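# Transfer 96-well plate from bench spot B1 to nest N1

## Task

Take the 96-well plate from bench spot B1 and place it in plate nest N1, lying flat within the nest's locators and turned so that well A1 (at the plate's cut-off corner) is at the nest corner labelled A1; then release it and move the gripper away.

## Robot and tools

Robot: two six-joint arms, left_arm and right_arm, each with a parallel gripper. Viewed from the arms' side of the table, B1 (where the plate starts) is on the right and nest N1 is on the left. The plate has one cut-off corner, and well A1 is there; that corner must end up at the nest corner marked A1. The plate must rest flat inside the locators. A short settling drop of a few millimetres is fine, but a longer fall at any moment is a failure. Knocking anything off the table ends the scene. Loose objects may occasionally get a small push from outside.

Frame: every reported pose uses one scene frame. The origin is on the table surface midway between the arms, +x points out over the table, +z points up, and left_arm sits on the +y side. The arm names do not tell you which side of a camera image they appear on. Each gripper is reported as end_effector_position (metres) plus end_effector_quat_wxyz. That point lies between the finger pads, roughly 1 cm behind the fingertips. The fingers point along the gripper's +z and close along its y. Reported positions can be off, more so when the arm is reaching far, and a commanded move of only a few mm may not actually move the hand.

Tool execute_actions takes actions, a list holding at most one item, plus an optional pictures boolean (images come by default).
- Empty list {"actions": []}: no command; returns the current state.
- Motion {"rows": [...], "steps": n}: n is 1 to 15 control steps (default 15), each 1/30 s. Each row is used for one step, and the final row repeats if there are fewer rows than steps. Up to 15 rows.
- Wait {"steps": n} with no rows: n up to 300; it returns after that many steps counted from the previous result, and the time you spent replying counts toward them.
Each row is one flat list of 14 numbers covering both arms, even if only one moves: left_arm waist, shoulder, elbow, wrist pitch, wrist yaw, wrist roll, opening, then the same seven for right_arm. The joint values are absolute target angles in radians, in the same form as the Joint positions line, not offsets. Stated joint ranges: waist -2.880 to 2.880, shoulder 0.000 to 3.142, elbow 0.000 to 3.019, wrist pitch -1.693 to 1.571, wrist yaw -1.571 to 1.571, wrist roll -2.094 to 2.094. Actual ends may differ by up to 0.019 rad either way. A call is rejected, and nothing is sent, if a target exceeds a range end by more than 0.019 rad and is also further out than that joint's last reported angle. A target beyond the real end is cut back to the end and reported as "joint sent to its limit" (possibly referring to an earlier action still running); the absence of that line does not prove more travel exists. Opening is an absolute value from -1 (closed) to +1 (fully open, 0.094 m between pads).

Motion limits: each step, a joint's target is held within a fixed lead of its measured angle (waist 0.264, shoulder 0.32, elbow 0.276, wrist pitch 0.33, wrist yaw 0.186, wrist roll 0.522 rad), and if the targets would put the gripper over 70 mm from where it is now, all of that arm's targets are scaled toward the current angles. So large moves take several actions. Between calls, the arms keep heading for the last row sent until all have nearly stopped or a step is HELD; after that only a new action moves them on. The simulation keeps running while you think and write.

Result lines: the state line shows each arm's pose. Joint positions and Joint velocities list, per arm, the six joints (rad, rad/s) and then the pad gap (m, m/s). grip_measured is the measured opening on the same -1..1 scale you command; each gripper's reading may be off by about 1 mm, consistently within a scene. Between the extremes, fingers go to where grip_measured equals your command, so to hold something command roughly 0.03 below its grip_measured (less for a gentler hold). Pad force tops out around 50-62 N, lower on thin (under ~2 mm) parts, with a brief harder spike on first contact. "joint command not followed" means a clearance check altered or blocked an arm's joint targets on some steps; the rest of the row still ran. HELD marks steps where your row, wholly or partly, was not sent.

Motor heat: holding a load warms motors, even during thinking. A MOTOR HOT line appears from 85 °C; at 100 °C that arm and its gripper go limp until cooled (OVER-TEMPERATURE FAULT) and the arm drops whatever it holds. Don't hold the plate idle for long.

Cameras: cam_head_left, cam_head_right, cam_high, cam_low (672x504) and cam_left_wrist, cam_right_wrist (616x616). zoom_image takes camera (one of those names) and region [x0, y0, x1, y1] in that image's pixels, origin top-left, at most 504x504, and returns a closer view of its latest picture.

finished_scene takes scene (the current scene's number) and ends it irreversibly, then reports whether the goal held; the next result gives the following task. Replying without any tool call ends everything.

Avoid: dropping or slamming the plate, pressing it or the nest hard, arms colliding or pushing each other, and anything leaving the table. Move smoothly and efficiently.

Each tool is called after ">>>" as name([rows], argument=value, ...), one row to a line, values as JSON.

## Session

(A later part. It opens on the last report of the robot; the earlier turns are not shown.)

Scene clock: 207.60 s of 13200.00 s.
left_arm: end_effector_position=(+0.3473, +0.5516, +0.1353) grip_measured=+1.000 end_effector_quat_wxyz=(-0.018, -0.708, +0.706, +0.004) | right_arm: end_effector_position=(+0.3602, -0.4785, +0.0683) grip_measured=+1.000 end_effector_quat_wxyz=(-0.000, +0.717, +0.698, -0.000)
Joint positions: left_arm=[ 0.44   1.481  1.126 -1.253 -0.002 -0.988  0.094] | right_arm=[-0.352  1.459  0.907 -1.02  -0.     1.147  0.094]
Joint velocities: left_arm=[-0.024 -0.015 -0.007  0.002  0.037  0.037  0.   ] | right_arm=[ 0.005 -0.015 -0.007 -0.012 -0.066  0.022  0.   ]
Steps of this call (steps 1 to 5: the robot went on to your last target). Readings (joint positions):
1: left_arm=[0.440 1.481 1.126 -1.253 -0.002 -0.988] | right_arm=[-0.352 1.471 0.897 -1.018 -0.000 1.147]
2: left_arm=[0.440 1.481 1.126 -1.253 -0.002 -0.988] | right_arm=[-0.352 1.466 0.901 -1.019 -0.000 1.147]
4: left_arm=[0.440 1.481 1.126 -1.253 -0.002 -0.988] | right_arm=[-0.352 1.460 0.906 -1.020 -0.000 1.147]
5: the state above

>>> execute_actions([
  {"rows": [[0.443,1.454,1.18,-1.265,0,-0.995,1, -0.356,1.443,0.958,-1.032,0,-2.01,1]], "steps": 15},
], pictures=false)

>>> execute_actions([
  {"steps": 22},
], pictures=false)

>>> execute_actions([
  {"rows": [[0.443,1.454,1.18,-1.265,0,-0.995,1, -0.356,1.465,0.91,-1.015,0,-2.01,1],[0.443,1.454,1.18,-1.265,0,-0.995,1, -0.356,1.472,0.90,-1.008,0,-2.01,1],[0.443,1.454,1.18,-1.265,0,-0.995,1, -0.356,1.478,0.892,-1.0,0,-2.01,1],[0.443,1.454,1.18,-1.265,0,-0.995,1, -0.356,1.484,0.886,-0.99,0,-2.01,1],[0.443,1.454,1.18,-1.265,0,-0.995,1, -0.356,1.489,0.882,-0.98,0,-2.01,1],[0.443,1.454,1.18,-1.265,0,-0.995,1, -0.356,1.494,0.878,-0.97,0,-2.01,1],[0.443,1.454,1.18,-1.265,0,-0.995,1, -0.356,1.499,0.874,-0.96,0,-2.01,1],[0.443,1.454,1.18,-1.265,0,-0.995,1, -0.356,1.504,0.870,-0.95,0,-2.01,1],[0.443,1.454,1.18,-1.265,0,-0.995,1, -0.356,1.508,0.867,-0.94,0,-2.01,1]], "steps": 15},
], pictures=false)

>>> execute_actions([
  {"steps": 5},
])

>>> zoom_image(camera="cam_right_wrist", region=[210, 180, 410, 380])

Scene clock: 214.93 s of 13200.00 s.
left_arm: end_effector_position=(+0.3473, +0.5516, +0.1353) grip_measured=+1.000 end_effector_quat_wxyz=(-0.018, -0.708, +0.706, +0.004) | right_arm: end_effector_position=(+0.3597, -0.4783, +0.0683) grip_measured=+1.000 end_effector_quat_wxyz=(-0.001, +0.077, +0.997, +0.001)
Joint positions: left_arm=[ 0.44   1.481  1.126 -1.253 -0.002 -0.988  0.094] | right_arm=[-0.352  1.459  0.907 -1.022 -0.    -0.296  0.094]
Joint velocities: left_arm=[ 0.005  0.015 -0.002  0.007  0.037 -0.022  0.   ] | right_arm=[-0.015 -0.005  0.002 -0.007 -0.007 -2.791  0.   ]
Steps of this call (steps 1 to 30: the robot went on to your last target; steps 31 to 130: nothing new was sent; then 2.50 s passed at rest; steps 131 to 145: all 15 steps of this action). Readings (joint positions):
131: left_arm=[0.440 1.481 1.126 -1.253 -0.002 -0.988] | right_arm=[-0.352 1.459 0.907 -1.022 -0.000 1.070]
132: left_arm=[0.440 1.481 1.126 -1.253 -0.002 -0.988] | right_arm=[-0.352 1.459 0.907 -1.022 -0.000 0.971]
134: left_arm=[0.440 1.481 1.126 -1.253 -0.002 -0.988] | right_arm=[-0.352 1.459 0.907 -1.022 -0.000 0.777]
138: left_arm=[0.440 1.481 1.126 -1.253 -0.002 -0.988] | right_arm=[-0.352 1.459 0.907 -1.022 -0.000 0.386]
145: the state above

Scene clock: 215.67 s of 13200.00 s.
left_arm: end_effector_position=(+0.3473, +0.5516, +0.1353) grip_measured=+1.000 end_effector_quat_wxyz=(-0.018, -0.708, +0.706, +0.004) | right_arm: end_effector_position=(+0.3597, -0.4783, +0.0683) grip_measured=+1.000 end_effector_quat_wxyz=(+0.000, +0.677, -0.736, -0.001)
Joint positions: left_arm=[ 0.44   1.481  1.126 -1.253 -0.002 -0.988  0.094] | right_arm=[-0.352  1.459  0.907 -1.022 -0.    -1.938  0.094]
Joint velocities: left_arm=[-0.015 -0.005 -0.002  0.012  0.037  0.022  0.   ] | right_arm=[ 0.015 -0.005 -0.017  0.002  0.037 -0.374  0.   ]
Steps of this call (steps 1 to 22: the robot went on to your last target). Readings (joint positions):
1: left_arm=[0.440 1.481 1.126 -1.253 -0.002 -0.988] | right_arm=[-0.352 1.459 0.907 -1.022 -0.000 -0.394]
2: left_arm=[0.440 1.481 1.126 -1.253 -0.002 -0.988] | right_arm=[-0.352 1.459 0.907 -1.022 -0.000 -0.491]
4: left_arm=[0.440 1.481 1.126 -1.253 -0.002 -0.988] | right_arm=[-0.352 1.459 0.907 -1.022 -0.000 -0.686]
8: left_arm=[0.440 1.481 1.126 -1.253 -0.002 -0.988] | right_arm=[-0.352 1.459 0.907 -1.022 -0.000 -1.076]
22: the state above

Scene clock: 216.17 s of 13200.00 s.
left_arm: end_effector_position=(+0.3473, +0.5516, +0.1353) grip_measured=+1.000 end_effector_quat_wxyz=(-0.018, -0.708, +0.706, +0.004) | right_arm: end_effector_position=(+0.3576, -0.4773, +0.0433) grip_measured=+1.000 end_effector_quat_wxyz=(+0.001, +0.697, -0.717, -0.004)
Joint positions: left_arm=[ 0.44   1.481  1.126 -1.253 -0.002 -0.988  0.094] | right_arm=[-0.352  1.498  0.872 -0.953 -0.    -1.992  0.094]
Joint velocities: left_arm=[-0.005 -0.005 -0.002  0.002 -0.022 -0.007  0.   ] | right_arm=[-0.005 -0.005 -0.012  0.007  0.007 -0.022  0.   ]
Steps of this call (steps 1 to 15: all 15 steps of this action). Readings (joint positions):
1: left_arm=[0.440 1.481 1.126 -1.253 -0.002 -0.988] | right_arm=[-0.352 1.459 0.907 -1.022 -0.000 -1.949]
2: left_arm=[0.440 1.481 1.126 -1.253 -0.002 -0.988] | right_arm=[-0.352 1.459 0.907 -1.022 -0.000 -1.958]
4: left_arm=[0.440 1.481 1.126 -1.253 -0.002 -0.988] | right_arm=[-0.352 1.459 0.904 -1.014 -0.000 -1.971]
8: left_arm=[0.440 1.481 1.126 -1.253 -0.002 -0.988] | right_arm=[-0.352 1.470 0.888 -0.980 -0.000 -1.985]
15: the state above

Scene clock: 216.33 s of 13200.00 s.
left_arm: end_effector_position=(+0.3473, +0.5516, +0.1353) grip_measured=+1.000 end_effector_quat_wxyz=(-0.018, -0.708, +0.706, +0.004) | right_arm: end_effector_position=(+0.3579, -0.4774, +0.0433) grip_measured=+1.000 end_effector_quat_wxyz=(+0.001, +0.697, -0.717, -0.004)
Joint positions: left_arm=[ 0.44   1.481  1.126 -1.253 -0.002 -0.988  0.094] | right_arm=[-0.352  1.498  0.872 -0.952 -0.    -1.993  0.094]
Joint velocities: left_arm=[ 0.005  0.005  0.002 -0.012 -0.081 -0.051  0.   ] | right_arm=[-0.015 -0.024 -0.007  0.012 -0.051  0.007  0.   ]
Steps of this call (steps 1 to 5: the robot went on to your last target). Readings (joint positions):
1: left_arm=[0.440 1.481 1.126 -1.253 -0.002 -0.988] | right_arm=[-0.352 1.498 0.872 -0.953 -0.000 -1.993]
2: left_arm=[0.440 1.481 1.126 -1.253 -0.002 -0.988] | right_arm=[-0.352 1.498 0.872 -0.952 -0.000 -1.993]
4: left_arm=[0.440 1.481 1.126 -1.253 -0.002 -0.988] | right_arm=[-0.352 1.498 0.872 -0.952 -0.000 -1.993]
5: the state above

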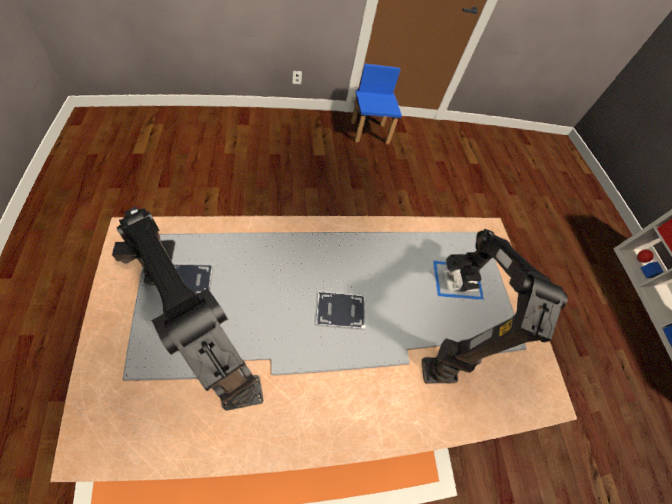

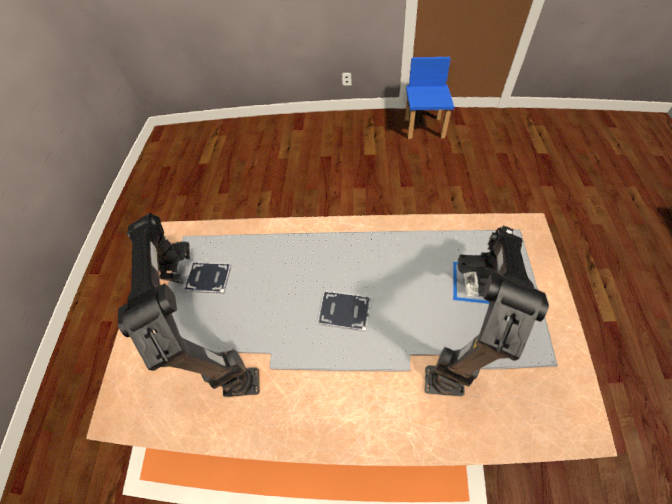

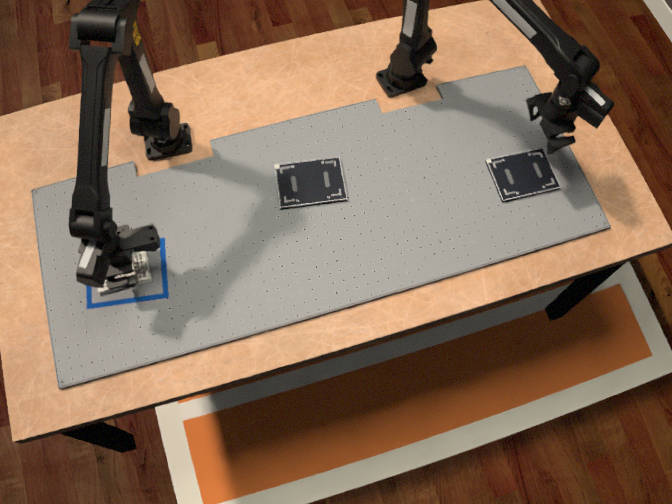

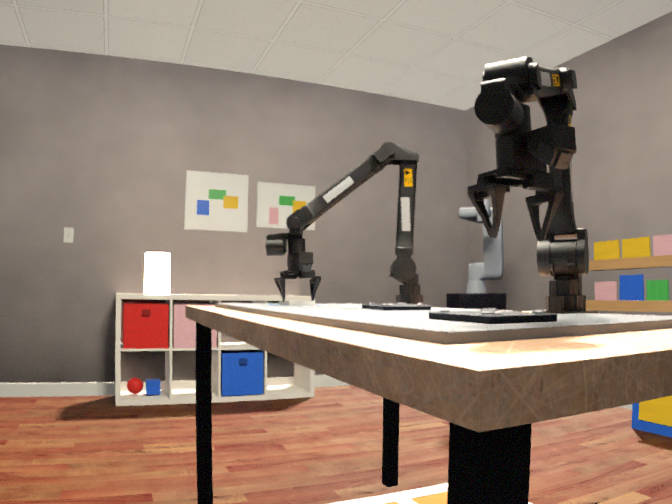

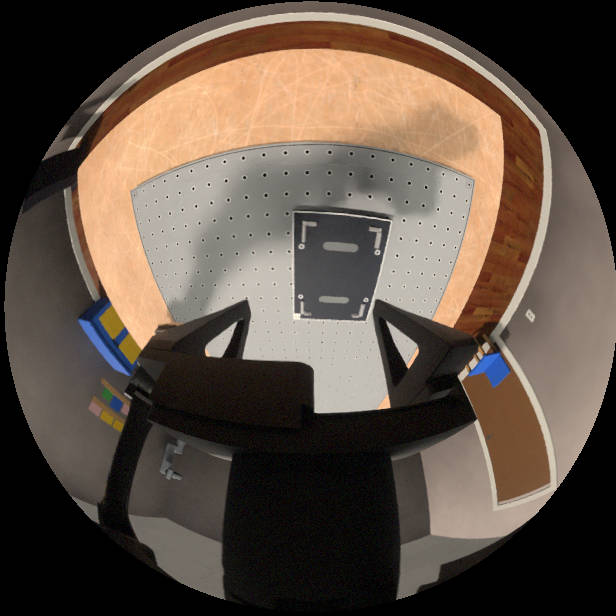

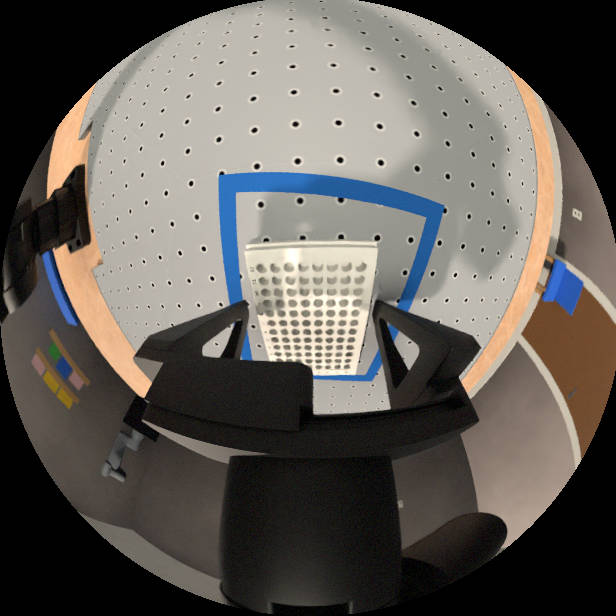

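Region (210, 180, 410, 380) of cam_right_wrist's 616x616 image, scaled by 2.520, with more detail than that image has.

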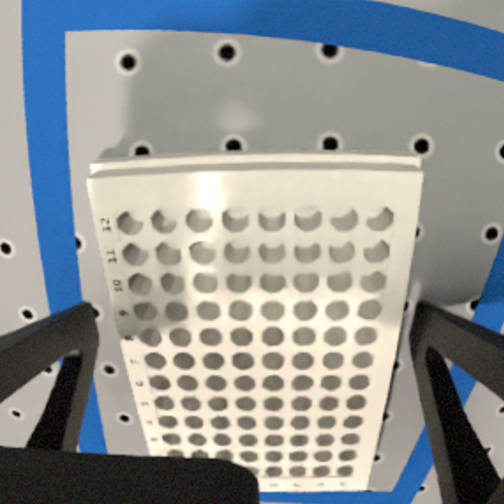

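>>> execute_actions([
  {"rows": [[0.443,1.454,1.18,-1.265,0,-0.995,1, -0.356,1.514,0.865,-0.932,0,-2.01,1],[0.443,1.454,1.18,-1.265,0,-0.995,1, -0.356,1.519,0.863,-0.924,0,-2.01,1],[0.443,1.454,1.18,-1.265,0,-0.995,1, -0.356,1.523,0.861,-0.916,0,-2.01,1],[0.443,1.454,1.18,-1.265,0,-0.995,1, -0.356,1.527,0.858,-0.908,0,-2.01,1]], "steps": 14},
], pictures=false)

Scene clock: 227.57 s of 13200.00 s.
left_arm: end_effector_position=(+0.3473, +0.5516, +0.1353) grip_measured=+1.000 end_effector_quat_wxyz=(-0.018, -0.708, +0.706, +0.004) | right_arm: end_effector_position=(+0.3613, -0.4791, +0.0371) grip_measured=+1.000 end_effector_quat_wxyz=(-0.001, +0.698, -0.716, +0.003)
Joint positions: left_arm=[ 0.44   1.481  1.126 -1.253 -0.002 -0.988  0.094] | right_arm=[-0.352  1.51   0.865 -0.92  -0.    -1.994  0.094]
Joint velocities: left_arm=[-0.005  0.005 -0.002  0.012  0.007 -0.037  0.   ] | right_arm=[-0.015 -0.015 -0.027 -0.002 -0.066 -0.007  0.   ]
Steps of this call (steps 1 to 15: the robot went on to your last target; steps 16 to 90: nothing new was sent; then 7.77 s passed at rest; steps 91 to 104: all 14 steps of this action). Readings (joint positions):
91: left_arm=[0.440 1.481 1.126 -1.253 -0.002 -0.988] | right_arm=[-0.352 1.498 0.872 -0.951 -0.000 -1.994]
92: left_arm=[0.440 1.481 1.126 -1.253 -0.002 -0.988] | right_arm=[-0.352 1.498 0.872 -0.947 -0.000 -1.994]
94: left_arm=[0.440 1.481 1.126 -1.253 -0.002 -0.988] | right_arm=[-0.352 1.500 0.872 -0.934 -0.000 -1.994]
98: left_arm=[0.440 1.481 1.126 -1.253 -0.002 -0.988] | right_arm=[-0.352 1.508 0.871 -0.920 -0.000 -1.994]
104: the state above

>>> execute_actions([
  {"rows": [[0.443,1.454,1.18,-1.265,0,-0.995,1, -0.356,1.527,0.858,-0.908,0,-2.01,0.95],[0.443,1.454,1.18,-1.265,0,-0.995,1, -0.356,1.527,0.858,-0.908,0,-2.01,0.91],[0.443,1.454,1.18,-1.265,0,-0.995,1, -0.356,1.527,0.858,-0.908,0,-2.01,0.87],[0.443,1.454,1.18,-1.265,0,-0.995,1, -0.356,1.527,0.858,-0.908,0,-2.01,0.84],[0.443,1.454,1.18,-1.265,0,-0.995,1, -0.356,1.527,0.858,-0.908,0,-2.01,0.81],[0.443,1.454,1.18,-1.265,0,-0.995,1, -0.356,1.527,0.858,-0.908,0,-2.01,0.79],[0.443,1.454,1.18,-1.265,0,-0.995,1, -0.356,1.527,0.858,-0.908,0,-2.01,0.77],[0.443,1.454,1.18,-1.265,0,-0.995,1, -0.356,1.527,0.858,-0.908,0,-2.01,0.75],[0.443,1.454,1.18,-1.265,0,-0.995,1, -0.356,1.527,0.858,-0.908,0,-2.01,0.73],[0.443,1.454,1.18,-1.265,0,-0.995,1, -0.356,1.527,0.858,-0.908,0,-2.01,0.71]], "steps": 14},
])

>>> zoom_image(camera="cam_low", region=[255, 260, 345, 320])

Scene clock: 235.37 s of 13200.00 s.
left_arm: end_effector_position=(+0.3473, +0.5516, +0.1353) grip_measured=+1.000 end_effector_quat_wxyz=(-0.018, -0.708, +0.706, +0.004) | right_arm: end_effector_position=(+0.3614, -0.4791, +0.0371) grip_measured=+0.735 end_effector_quat_wxyz=(-0.001, +0.698, -0.716, +0.003)
Joint positions: left_arm=[ 0.44   1.481  1.126 -1.253 -0.002 -0.988  0.094] | right_arm=[-0.352  1.51   0.865 -0.919 -0.    -1.995  0.082]
Joint velocities: left_arm=[-0.005 -0.005 -0.007 -0.007 -0.037  0.007  0.   ] | right_arm=[ 0.005  0.005 -0.002 -0.002  0.007  0.037  0.001]
Steps of this call (steps 1 to 15: the robot went on to your last target; steps 16 to 90: nothing new was sent; then 4.33 s passed at rest; steps 91 to 104: all 14 steps of this action). Readings (joint positions):
91: left_arm=[0.440 1.481 1.126 -1.253 -0.002 -0.988] | right_arm=[-0.352 1.510 0.865 -0.920 -0.000 -1.994]
92: left_arm=[0.440 1.481 1.126 -1.253 -0.002 -0.988] | right_arm=[-0.352 1.510 0.865 -0.920 -0.000 -1.994]
94: left_arm=[0.440 1.481 1.126 -1.253 -0.002 -0.988] | right_arm=[-0.352 1.510 0.865 -0.920 -0.000 -1.994]
98: left_arm=[0.440 1.481 1.126 -1.253 -0.002 -0.988] | right_arm=[-0.352 1.510 0.865 -0.919 -0.000 -1.994]
104: the state above

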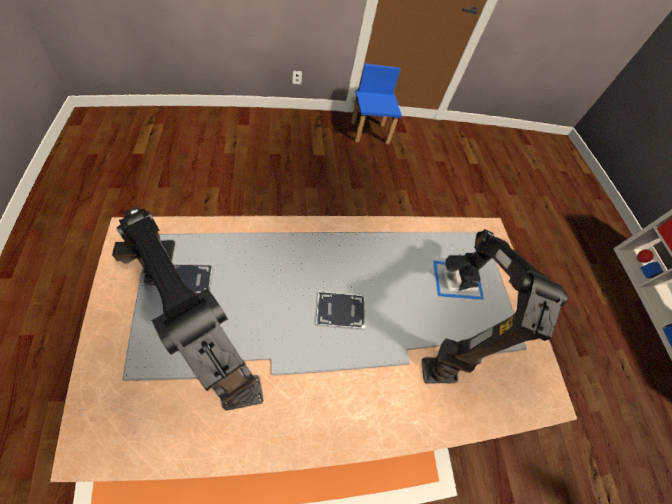

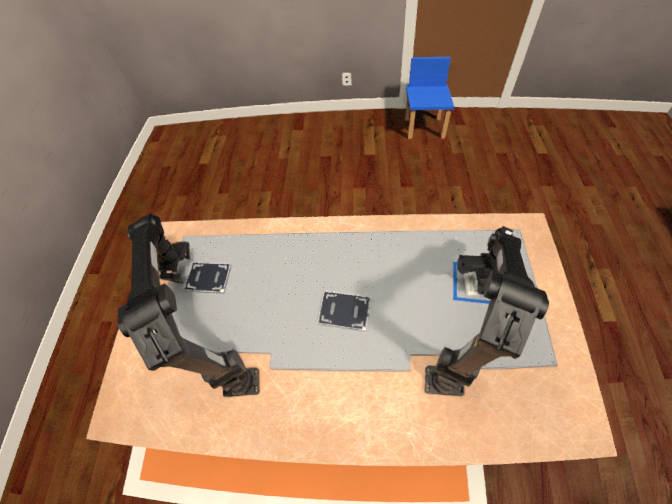

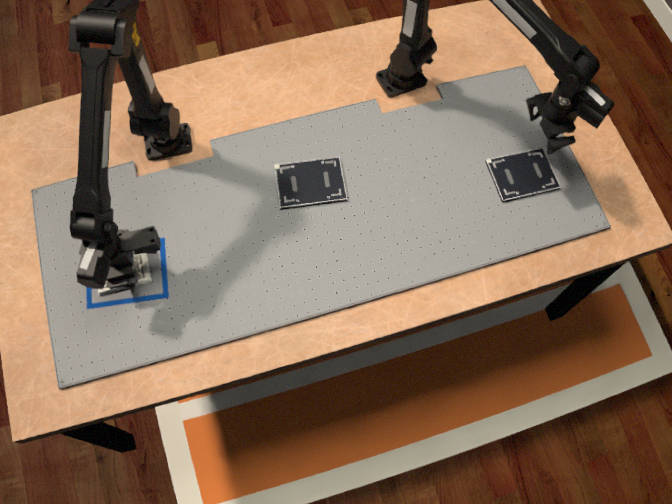

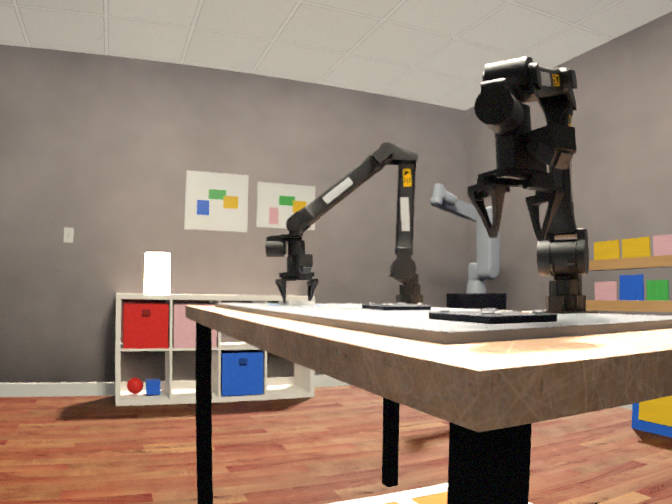

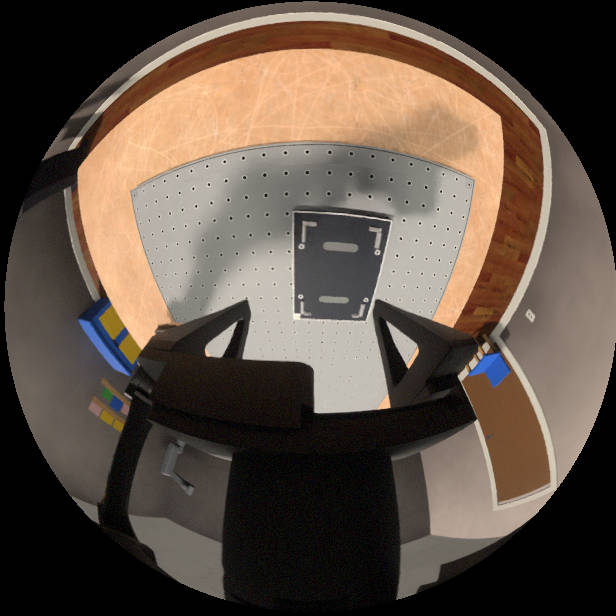

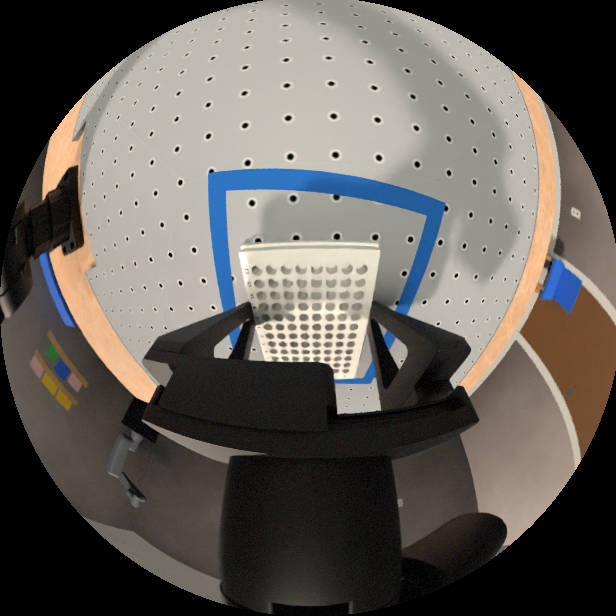

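Region (255, 260, 345, 320) of cam_low's 672x504 image, scaled by 5.600, with more detail than that image has.

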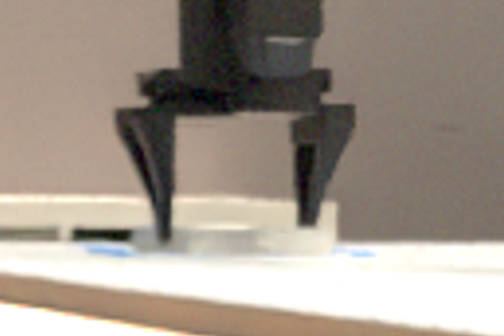

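>>> execute_actions([
  {"rows": [[0.443,1.454,1.18,-1.265,0,-0.995,1, -0.356,1.51,0.885,-0.915,0,-2.01,0.705],[0.443,1.454,1.18,-1.265,0,-0.995,1, -0.356,1.497,0.905,-0.922,0,-2.01,0.705],[0.443,1.454,1.18,-1.265,0,-0.995,1, -0.356,1.489,0.917,-0.93,0,-2.01,0.705],[0.443,1.454,1.18,-1.265,0,-0.995,1, -0.356,1.482,0.925,-0.938,0,-2.01,0.705],[0.443,1.454,1.18,-1.265,0,-0.995,1, -0.356,1.475,0.932,-0.95,0,-2.01,0.705],[0.443,1.454,1.18,-1.265,0,-0.995,1, -0.356,1.468,0.939,-0.965,0,-2.01,0.705],[0.443,1.454,1.18,-1.265,0,-0.995,1, -0.356,1.461,0.946,-0.982,0,-2.01,0.705],[0.443,1.454,1.18,-1.265,0,-0.995,1, -0.356,1.454,0.953,-1.0,0,-2.01,0.705],[0.443,1.454,1.18,-1.265,0,-0.995,1, -0.356,1.447,0.96,-1.017,0,-2.01,0.705],[0.443,1.454,1.18,-1.265,0,-0.995,1, -0.356,1.44,0.967,-1.034,0,-2.01,0.705],[0.443,1.454,1.18,-1.265,0,-0.995,1, -0.356,1.433,0.974,-1.05,0,-2.01,0.705],[0.443,1.454,1.18,-1.265,0,-0.995,1, -0.356,1.427,0.981,-1.065,0,-2.01,0.705],[0.443,1.454,1.18,-1.265,0,-0.995,1, -0.356,1.421,0.987,-1.078,0,-2.01,0.705],[0.443,1.454,1.18,-1.265,0,-0.995,1, -0.356,1.417,0.991,-1.088,0,-2.01,0.705],[0.443,1.454,1.18,-1.265,0,-0.995,1, -0.356,1.415,0.993,-1.095,0,-2.01,0.705]], "steps": 15},
], pictures=false)

>>> execute_actions([
  {"steps": 6},
])

Scene clock: 251.17 s of 13200.00 s.
left_arm: end_effector_position=(+0.3473, +0.5516, +0.1353) grip_measured=+1.000 end_effector_quat_wxyz=(-0.018, -0.708, +0.706, +0.004) | right_arm: end_effector_position=(+0.3576, -0.4772, +0.0773) grip_measured=+0.735 end_effector_quat_wxyz=(+0.003, +0.698, -0.716, -0.009)
Joint positions: left_arm=[ 0.44   1.481  1.126 -1.253 -0.002 -0.988  0.094] | right_arm=[-0.352  1.45   0.924 -1.065 -0.    -1.995  0.082]
Joint velocities: left_arm=[-0.005 -0.005  0.002  0.012  0.007  0.066  0.   ] | right_arm=[-0.015 -0.249  0.193 -0.295  0.051 -0.081 -0.   ]
Steps of this call (steps 1 to 15: the robot went on to your last target; steps 16 to 90: nothing new was sent; then 12.30 s passed at rest; steps 91 to 105: all 15 steps of this action). Readings (joint positions):
91: left_arm=[0.440 1.481 1.126 -1.253 -0.002 -0.988] | right_arm=[-0.352 1.510 0.865 -0.919 -0.000 -1.995]
92: left_arm=[0.440 1.481 1.126 -1.253 -0.002 -0.988] | right_arm=[-0.352 1.510 0.865 -0.919 -0.000 -1.995]
94: left_arm=[0.440 1.481 1.126 -1.253 -0.002 -0.988] | right_arm=[-0.352 1.510 0.866 -0.921 -0.000 -1.995]
98: left_arm=[0.440 1.481 1.126 -1.253 -0.002 -0.988] | right_arm=[-0.352 1.504 0.877 -0.960 -0.000 -1.995]
105: the state above

Scene clock: 251.37 s of 13200.00 s.
left_arm: end_effector_position=(+0.3473, +0.5516, +0.1353) grip_measured=+1.000 end_effector_quat_wxyz=(-0.018, -0.708, +0.706, +0.004) | right_arm: end_effector_position=(+0.3609, -0.4788, +0.0904) grip_measured=+0.735 end_effector_quat_wxyz=(-0.000, +0.698, -0.716, +0.000)
Joint positions: left_arm=[ 0.44   1.481  1.126 -1.253 -0.002 -0.988  0.094] | right_arm=[-0.352  1.428  0.941 -1.083 -0.    -1.995  0.082]
Joint velocities: left_arm=[-0.005  0.005 -0.012 -0.002 -0.007 -0.007  0.   ] | right_arm=[-0.005 -0.005 -0.017 -0.032 -0.022  0.037 -0.001]
Steps of this call (steps 1 to 6: the robot went on to your last target). Readings (joint positions):
1: left_arm=[0.440 1.481 1.126 -1.253 -0.002 -0.988] | right_arm=[-0.352 1.442 0.931 -1.073 -0.000 -1.995]
2: left_arm=[0.440 1.481 1.126 -1.253 -0.002 -0.988] | right_arm=[-0.352 1.436 0.935 -1.078 -0.000 -1.995]
4: left_arm=[0.440 1.481 1.126 -1.253 -0.002 -0.988] | right_arm=[-0.352 1.429 0.940 -1.081 -0.000 -1.995]
6: the state above

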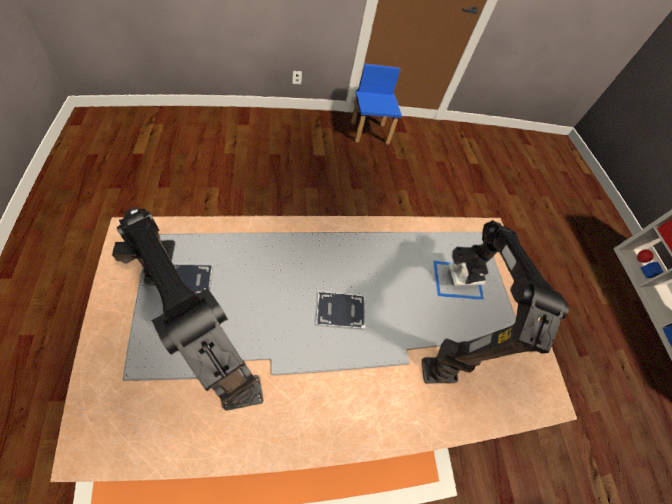

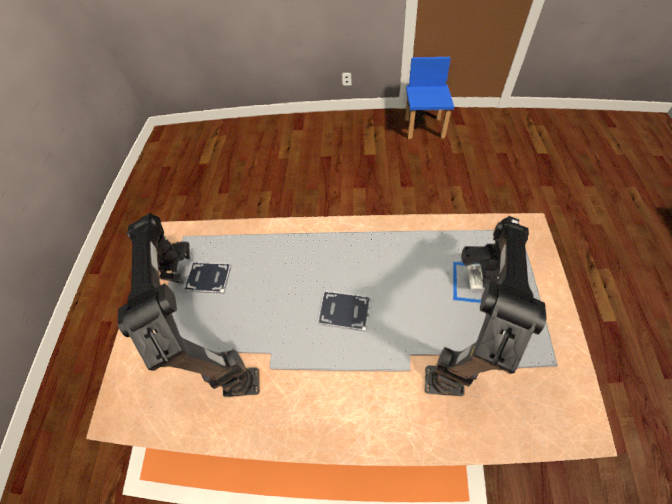

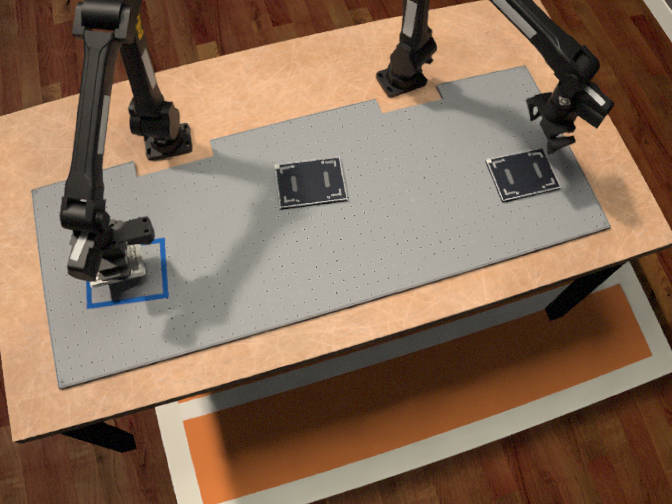

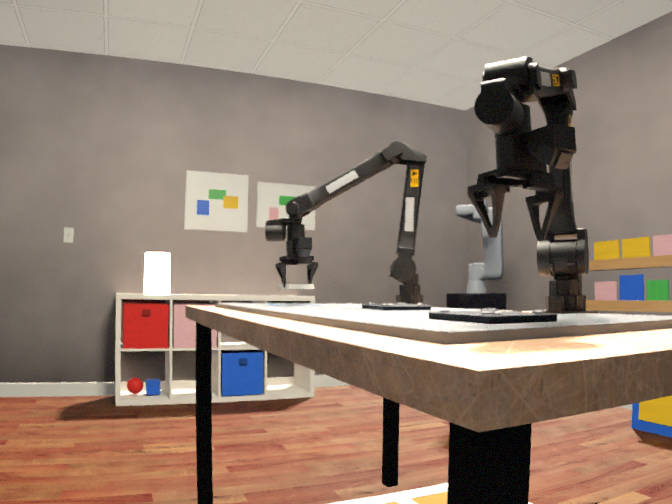

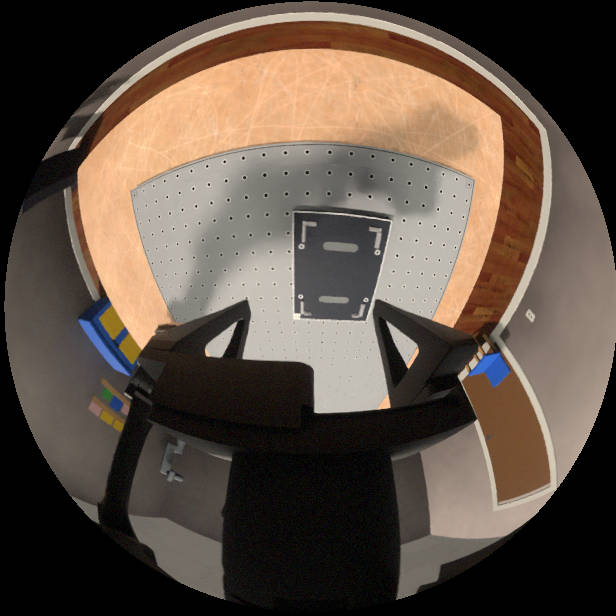

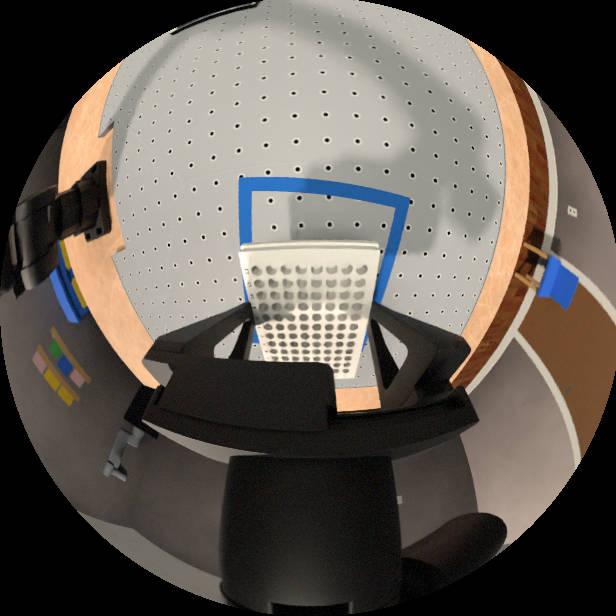

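>>> execute_actions([
  {"rows": [[0.443,1.454,1.18,-1.265,0,-0.995,1,-0.355,1.415,0.999,-1.095,0,-2.009,0.705],[0.443,1.454,1.18,-1.265,0,-0.995,1,-0.350,1.417,1.003,-1.096,0,-2.003,0.705],[0.443,1.454,1.18,-1.265,0,-0.995,1,-0.343,1.420,1.009,-1.096,0,-1.995,0.705],[0.443,1.454,1.18,-1.265,0,-0.995,1,-0.333,1.423,1.016,-1.097,0,-1.985,0.705],[0.443,1.454,1.18,-1.265,0,-0.995,1,-0.320,1.428,1.024,-1.098,0,-1.970,0.705],[0.443,1.454,1.18,-1.265,0,-0.995,1,-0.305,1.433,1.033,-1.100,0,-1.952,0.705],[0.443,1.454,1.18,-1.265,0,-0.995,1,-0.285,1.440,1.044,-1.102,0,-1.931,0.705],[0.443,1.454,1.18,-1.265,0,-0.995,1,-0.265,1.447,1.055,-1.104,0,-1.908,0.705],[0.443,1.454,1.18,-1.265,0,-0.995,1,-0.242,1.455,1.067,-1.106,0,-1.883,0.705],[0.443,1.454,1.18,-1.265,0,-0.995,1,-0.216,1.465,1.081,-1.108,0,-1.853,0.705],[0.443,1.454,1.18,-1.265,0,-0.995,1,-0.189,1.475,1.095,-1.111,0,-1.822,0.705],[0.443,1.454,1.18,-1.265,0,-0.995,1,-0.159,1.485,1.110,-1.113,0,-1.789,0.705],[0.443,1.454,1.18,-1.265,0,-0.995,1,-0.126,1.497,1.126,-1.117,0,-1.753,0.705],[0.443,1.454,1.18,-1.265,0,-0.995,1,-0.093,1.509,1.142,-1.120,0,-1.715,0.705],[0.443,1.454,1.18,-1.265,0,-0.995,1,-0.057,1.521,1.160,-1.123,0,-1.675,0.705]], "steps": 15},
], pictures=false)

>>> execute_actions([
  {"rows": [[0.443,1.454,1.18,-1.265,0,-0.995,1,-0.020,1.534,1.177,-1.126,0,-1.633,0.705],[0.443,1.454,1.18,-1.265,0,-0.995,1,0.018,1.548,1.195,-1.130,0,-1.591,0.705],[0.443,1.454,1.18,-1.265,0,-0.995,1,0.057,1.562,1.213,-1.134,0,-1.548,0.705],[0.443,1.454,1.18,-1.265,0,-0.995,1,0.097,1.576,1.231,-1.137,0,-1.502,0.705],[0.443,1.454,1.18,-1.265,0,-0.995,1,0.138,1.591,1.250,-1.141,0,-1.457,0.705],[0.443,1.454,1.18,-1.265,0,-0.995,1,0.180,1.605,1.268,-1.145,0,-1.410,0.705],[0.443,1.454,1.18,-1.265,0,-0.995,1,0.222,1.620,1.287,-1.149,0,-1.363,0.705],[0.443,1.454,1.18,-1.265,0,-0.995,1,0.262,1.635,1.305,-1.153,0,-1.317,0.705],[0.443,1.454,1.18,-1.265,0,-0.995,1,0.304,1.650,1.323,-1.157,0,-1.270,0.705],[0.443,1.454,1.18,-1.265,0,-0.995,1,0.346,1.664,1.341,-1.161,0,-1.223,0.705],[0.443,1.454,1.18,-1.265,0,-0.995,1,0.387,1.679,1.358,-1.165,0,-1.178,0.705],[0.443,1.454,1.18,-1.265,0,-0.995,1,0.427,1.693,1.376,-1.168,0,-1.132,0.705],[0.443,1.454,1.18,-1.265,0,-0.995,1,0.466,1.707,1.392,-1.172,0,-1.089,0.705],[0.443,1.454,1.18,-1.265,0,-0.995,1,0.504,1.721,1.408,-1.176,0,-1.047,0.705],[0.443,1.454,1.18,-1.265,0,-0.995,1,0.541,1.734,1.423,-1.179,0,-1.005,0.705]], "steps": 15},
], pictures=false)

>>> execute_actions([
  {"rows": [[0.443,1.454,1.18,-1.265,0,-0.995,1,0.577,1.747,1.437,-1.182,0,-0.965,0.705],[0.443,1.454,1.18,-1.265,0,-0.995,1,0.610,1.758,1.451,-1.185,0,-0.927,0.705],[0.443,1.454,1.18,-1.265,0,-0.995,1,0.643,1.770,1.463,-1.189,0,-0.891,0.705],[0.443,1.454,1.18,-1.265,0,-0.995,1,0.673,1.781,1.474,-1.191,0,-0.858,0.705],[0.443,1.454,1.18,-1.265,0,-0.995,1,0.700,1.790,1.485,-1.194,0,-0.827,0.705],[0.443,1.454,1.18,-1.265,0,-0.995,1,0.726,1.800,1.494,-1.196,0,-0.797,0.705],[0.443,1.454,1.18,-1.265,0,-0.995,1,0.749,1.808,1.502,-1.198,0,-0.772,0.705],[0.443,1.454,1.18,-1.265,0,-0.995,1,0.769,1.815,1.509,-1.200,0,-0.749,0.705],[0.443,1.454,1.18,-1.265,0,-0.995,1,0.789,1.822,1.515,-1.202,0,-0.728,0.705],[0.443,1.454,1.18,-1.265,0,-0.995,1,0.804,1.827,1.519,-1.204,0,-0.710,0.705],[0.443,1.454,1.18,-1.265,0,-0.995,1,0.817,1.832,1.522,-1.205,0,-0.695,0.705],[0.443,1.454,1.18,-1.265,0,-0.995,1,0.827,1.835,1.524,-1.206,0,-0.685,0.705],[0.443,1.454,1.18,-1.265,0,-0.995,1,0.834,1.838,1.525,-1.206,0,-0.677,0.705],[0.443,1.454,1.18,-1.265,0,-0.995,1,0.839,1.84,1.525,-1.207,0,-0.671,0.705],[0.443,1.454,1.18,-1.265,0,-0.995,1,0.84,1.84,1.525,-1.207,0,-0.67,0.705]], "steps": 15},
], pictures=false)

>>> execute_actions([
  {"steps": 8},
])

Scene clock: 285.33 s of 13200.00 s.
left_arm: end_effector_position=(+0.3473, +0.5516, +0.1353) grip_measured=+1.000 end_effector_quat_wxyz=(-0.018, -0.708, +0.706, +0.004) | right_arm: end_effector_position=(+0.4336, -0.4134, +0.1176) grip_measured=+0.735 end_effector_quat_wxyz=(-0.015, +0.712, -0.702, +0.025)
Joint positions: left_arm=[ 0.44   1.481  1.126 -1.253 -0.002 -0.988  0.094] | right_arm=[-0.134  1.478  1.072 -1.106  0.001 -1.818  0.082]
Joint velocities: left_arm=[ 0.005  0.005  0.002 -0.002  0.037 -0.051  0.   ] | right_arm=[ 1.001  0.366  0.51  -0.061 -0.007  0.857 -0.001]
Steps of this call (steps 1 to 30: the robot went on to your last target; steps 31 to 90: nothing new was sent; then 30.47 s passed at rest; steps 91 to 105: all 15 steps of this action). Readings (joint positions):
91: left_arm=[0.440 1.481 1.126 -1.253 -0.002 -0.988] | right_arm=[-0.352 1.428 0.941 -1.084 -0.000 -1.995]
92: left_arm=[0.440 1.481 1.126 -1.253 -0.002 -0.988] | right_arm=[-0.352 1.428 0.941 -1.084 -0.000 -1.995]
94: left_arm=[0.440 1.481 1.126 -1.253 -0.002 -0.988] | right_arm=[-0.351 1.428 0.942 -1.085 -0.000 -1.995]
98: left_arm=[0.440 1.481 1.126 -1.253 -0.002 -0.988] | right_arm=[-0.320 1.429 0.962 -1.092 0.001 -1.971]
105: the state above

Scene clock: 285.83 s of 13200.00 s.
left_arm: end_effector_position=(+0.3473, +0.5516, +0.1353) grip_measured=+1.000 end_effector_quat_wxyz=(-0.018, -0.708, +0.706, +0.004) | right_arm: end_effector_position=(+0.4985, -0.1322, +0.1169) grip_measured=+0.735 end_effector_quat_wxyz=(-0.024, +0.708, -0.705, +0.011)
Joint positions: left_arm=[ 0.44   1.481  1.126 -1.253 -0.002 -0.988  0.094] | right_arm=[ 0.471  1.699  1.338 -1.158  0.001 -1.203  0.082]
Joint velocities: left_arm=[-0.005 -0.005  0.002  0.007 -0.022 -0.037  0.   ] | right_arm=[ 1.177  0.396  0.447 -0.125  0.007  1.15   0.001]
Steps of this call (steps 1 to 15: all 15 steps of this action). Readings (joint positions):
1: left_arm=[0.440 1.481 1.126 -1.253 -0.002 -0.988] | right_arm=[-0.099 1.491 1.090 -1.108 0.001 -1.786]
2: left_arm=[0.440 1.481 1.126 -1.253 -0.002 -0.988] | right_arm=[-0.062 1.505 1.109 -1.111 0.001 -1.751]
4: left_arm=[0.440 1.481 1.126 -1.253 -0.002 -0.988] | right_arm=[0.014 1.534 1.144 -1.117 0.001 -1.678]
8: left_arm=[0.440 1.481 1.126 -1.253 -0.002 -0.988] | right_arm=[0.178 1.596 1.215 -1.132 0.001 -1.513]
15: the state above

Scene clock: 286.33 s of 13200.00 s.
left_arm: end_effector_position=(+0.3473, +0.5516, +0.1353) grip_measured=+1.000 end_effector_quat_wxyz=(-0.018, -0.708, +0.706, +0.004) | right_arm: end_effector_position=(+0.4215, +0.0528, +0.0975) grip_measured=+0.735 end_effector_quat_wxyz=(-0.005, +0.679, -0.734, -0.000)
Joint positions: left_arm=[ 0.44   1.481  1.126 -1.253 -0.002 -0.988  0.094] | right_arm=[ 0.849  1.823  1.457 -1.194 -0.    -0.742  0.082]
Joint velocities: left_arm=[-0.005 -0.005 -0.002 -0.002  0.022  0.007  0.   ] | right_arm=[ 0.142  0.063 -0.002 -0.056 -0.051  0.359 -0.   ]
Steps of this call (steps 1 to 15: all 15 steps of this action). Readings (joint positions):
1: left_arm=[0.440 1.481 1.126 -1.253 -0.002 -0.988] | right_arm=[0.510 1.713 1.354 -1.161 0.001 -1.160]
2: left_arm=[0.440 1.481 1.126 -1.253 -0.002 -0.988] | right_arm=[0.548 1.725 1.368 -1.164 0.001 -1.118]
4: left_arm=[0.440 1.481 1.126 -1.253 -0.002 -0.988] | right_arm=[0.620 1.748 1.395 -1.171 0.001 -1.037]
8: left_arm=[0.440 1.481 1.126 -1.253 -0.002 -0.988] | right_arm=[0.740 1.787 1.434 -1.182 0.001 -0.897]
15: the state above

Scene clock: 286.60 s of 13200.00 s.
left_arm: end_effector_position=(+0.3473, +0.5516, +0.1353) grip_measured=+1.000 end_effector_quat_wxyz=(-0.018, -0.708, +0.706, +0.004) | right_arm: end_effector_position=(+0.4215, +0.0516, +0.0957) grip_measured=+0.735 end_effector_quat_wxyz=(-0.002, +0.661, -0.750, -0.000)
Joint positions: left_arm=[ 0.44   1.481  1.126 -1.253 -0.002 -0.988  0.094] | right_arm=[ 0.848  1.827  1.457 -1.196 -0.    -0.695  0.082]
Joint velocities: left_arm=[-0.015 -0.005 -0.002 -0.007 -0.007 -0.022  0.   ] | right_arm=[-0.024  0.005  0.007 -0.027  0.081  0.022  0.001]
Steps of this call (steps 1 to 8: the robot went on to your last target). Readings (joint positions):
1: left_arm=[0.440 1.481 1.126 -1.253 -0.002 -0.988] | right_arm=[0.853 1.825 1.457 -1.195 -0.000 -0.731]
2: left_arm=[0.440 1.481 1.126 -1.253 -0.002 -0.988] | right_arm=[0.854 1.826 1.457 -1.195 -0.000 -0.722]
4: left_arm=[0.440 1.481 1.126 -1.253 -0.002 -0.988] | right_arm=[0.852 1.827 1.457 -1.196 -0.000 -0.709]
8: the state above

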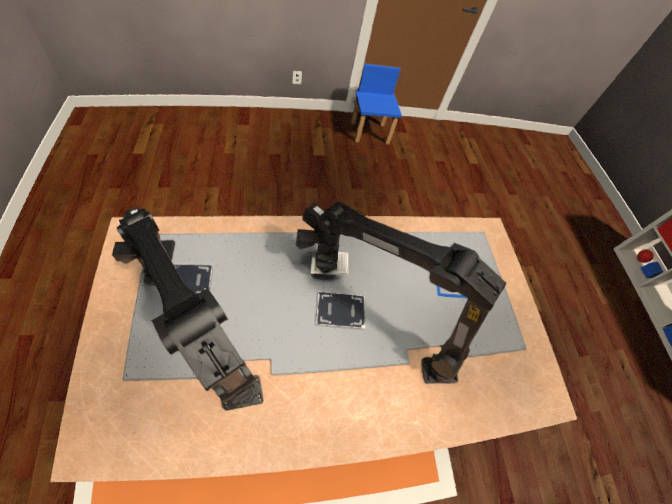

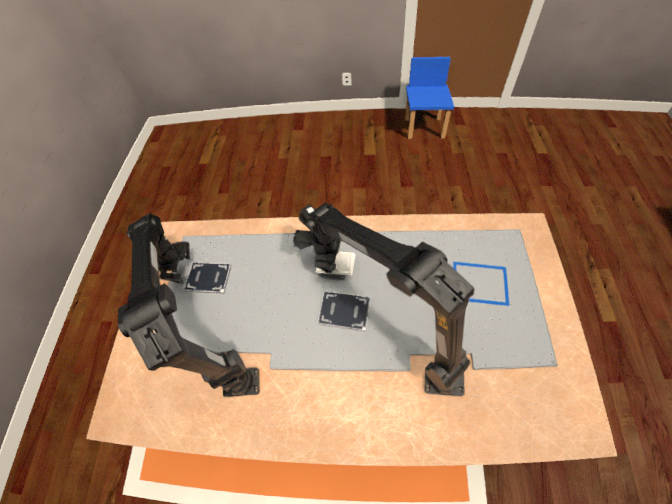

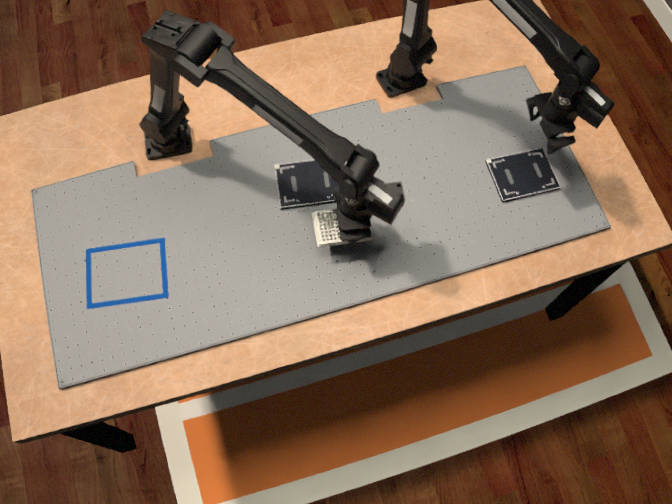

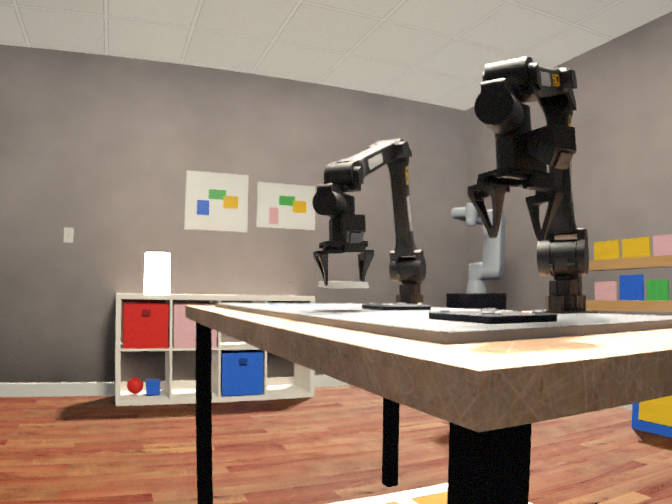

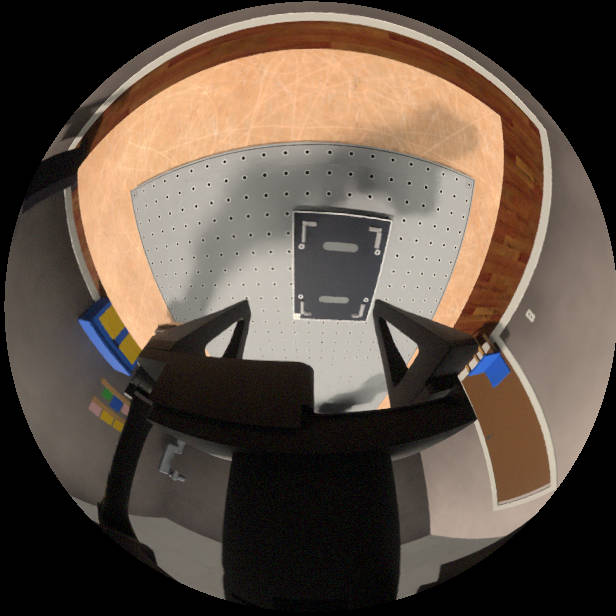

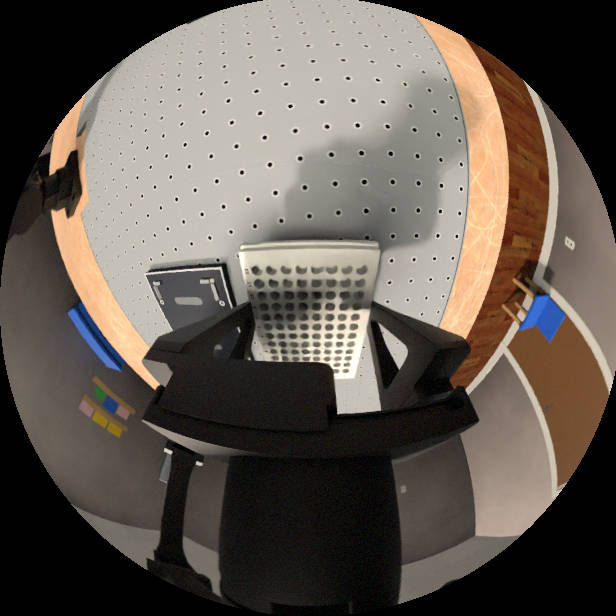

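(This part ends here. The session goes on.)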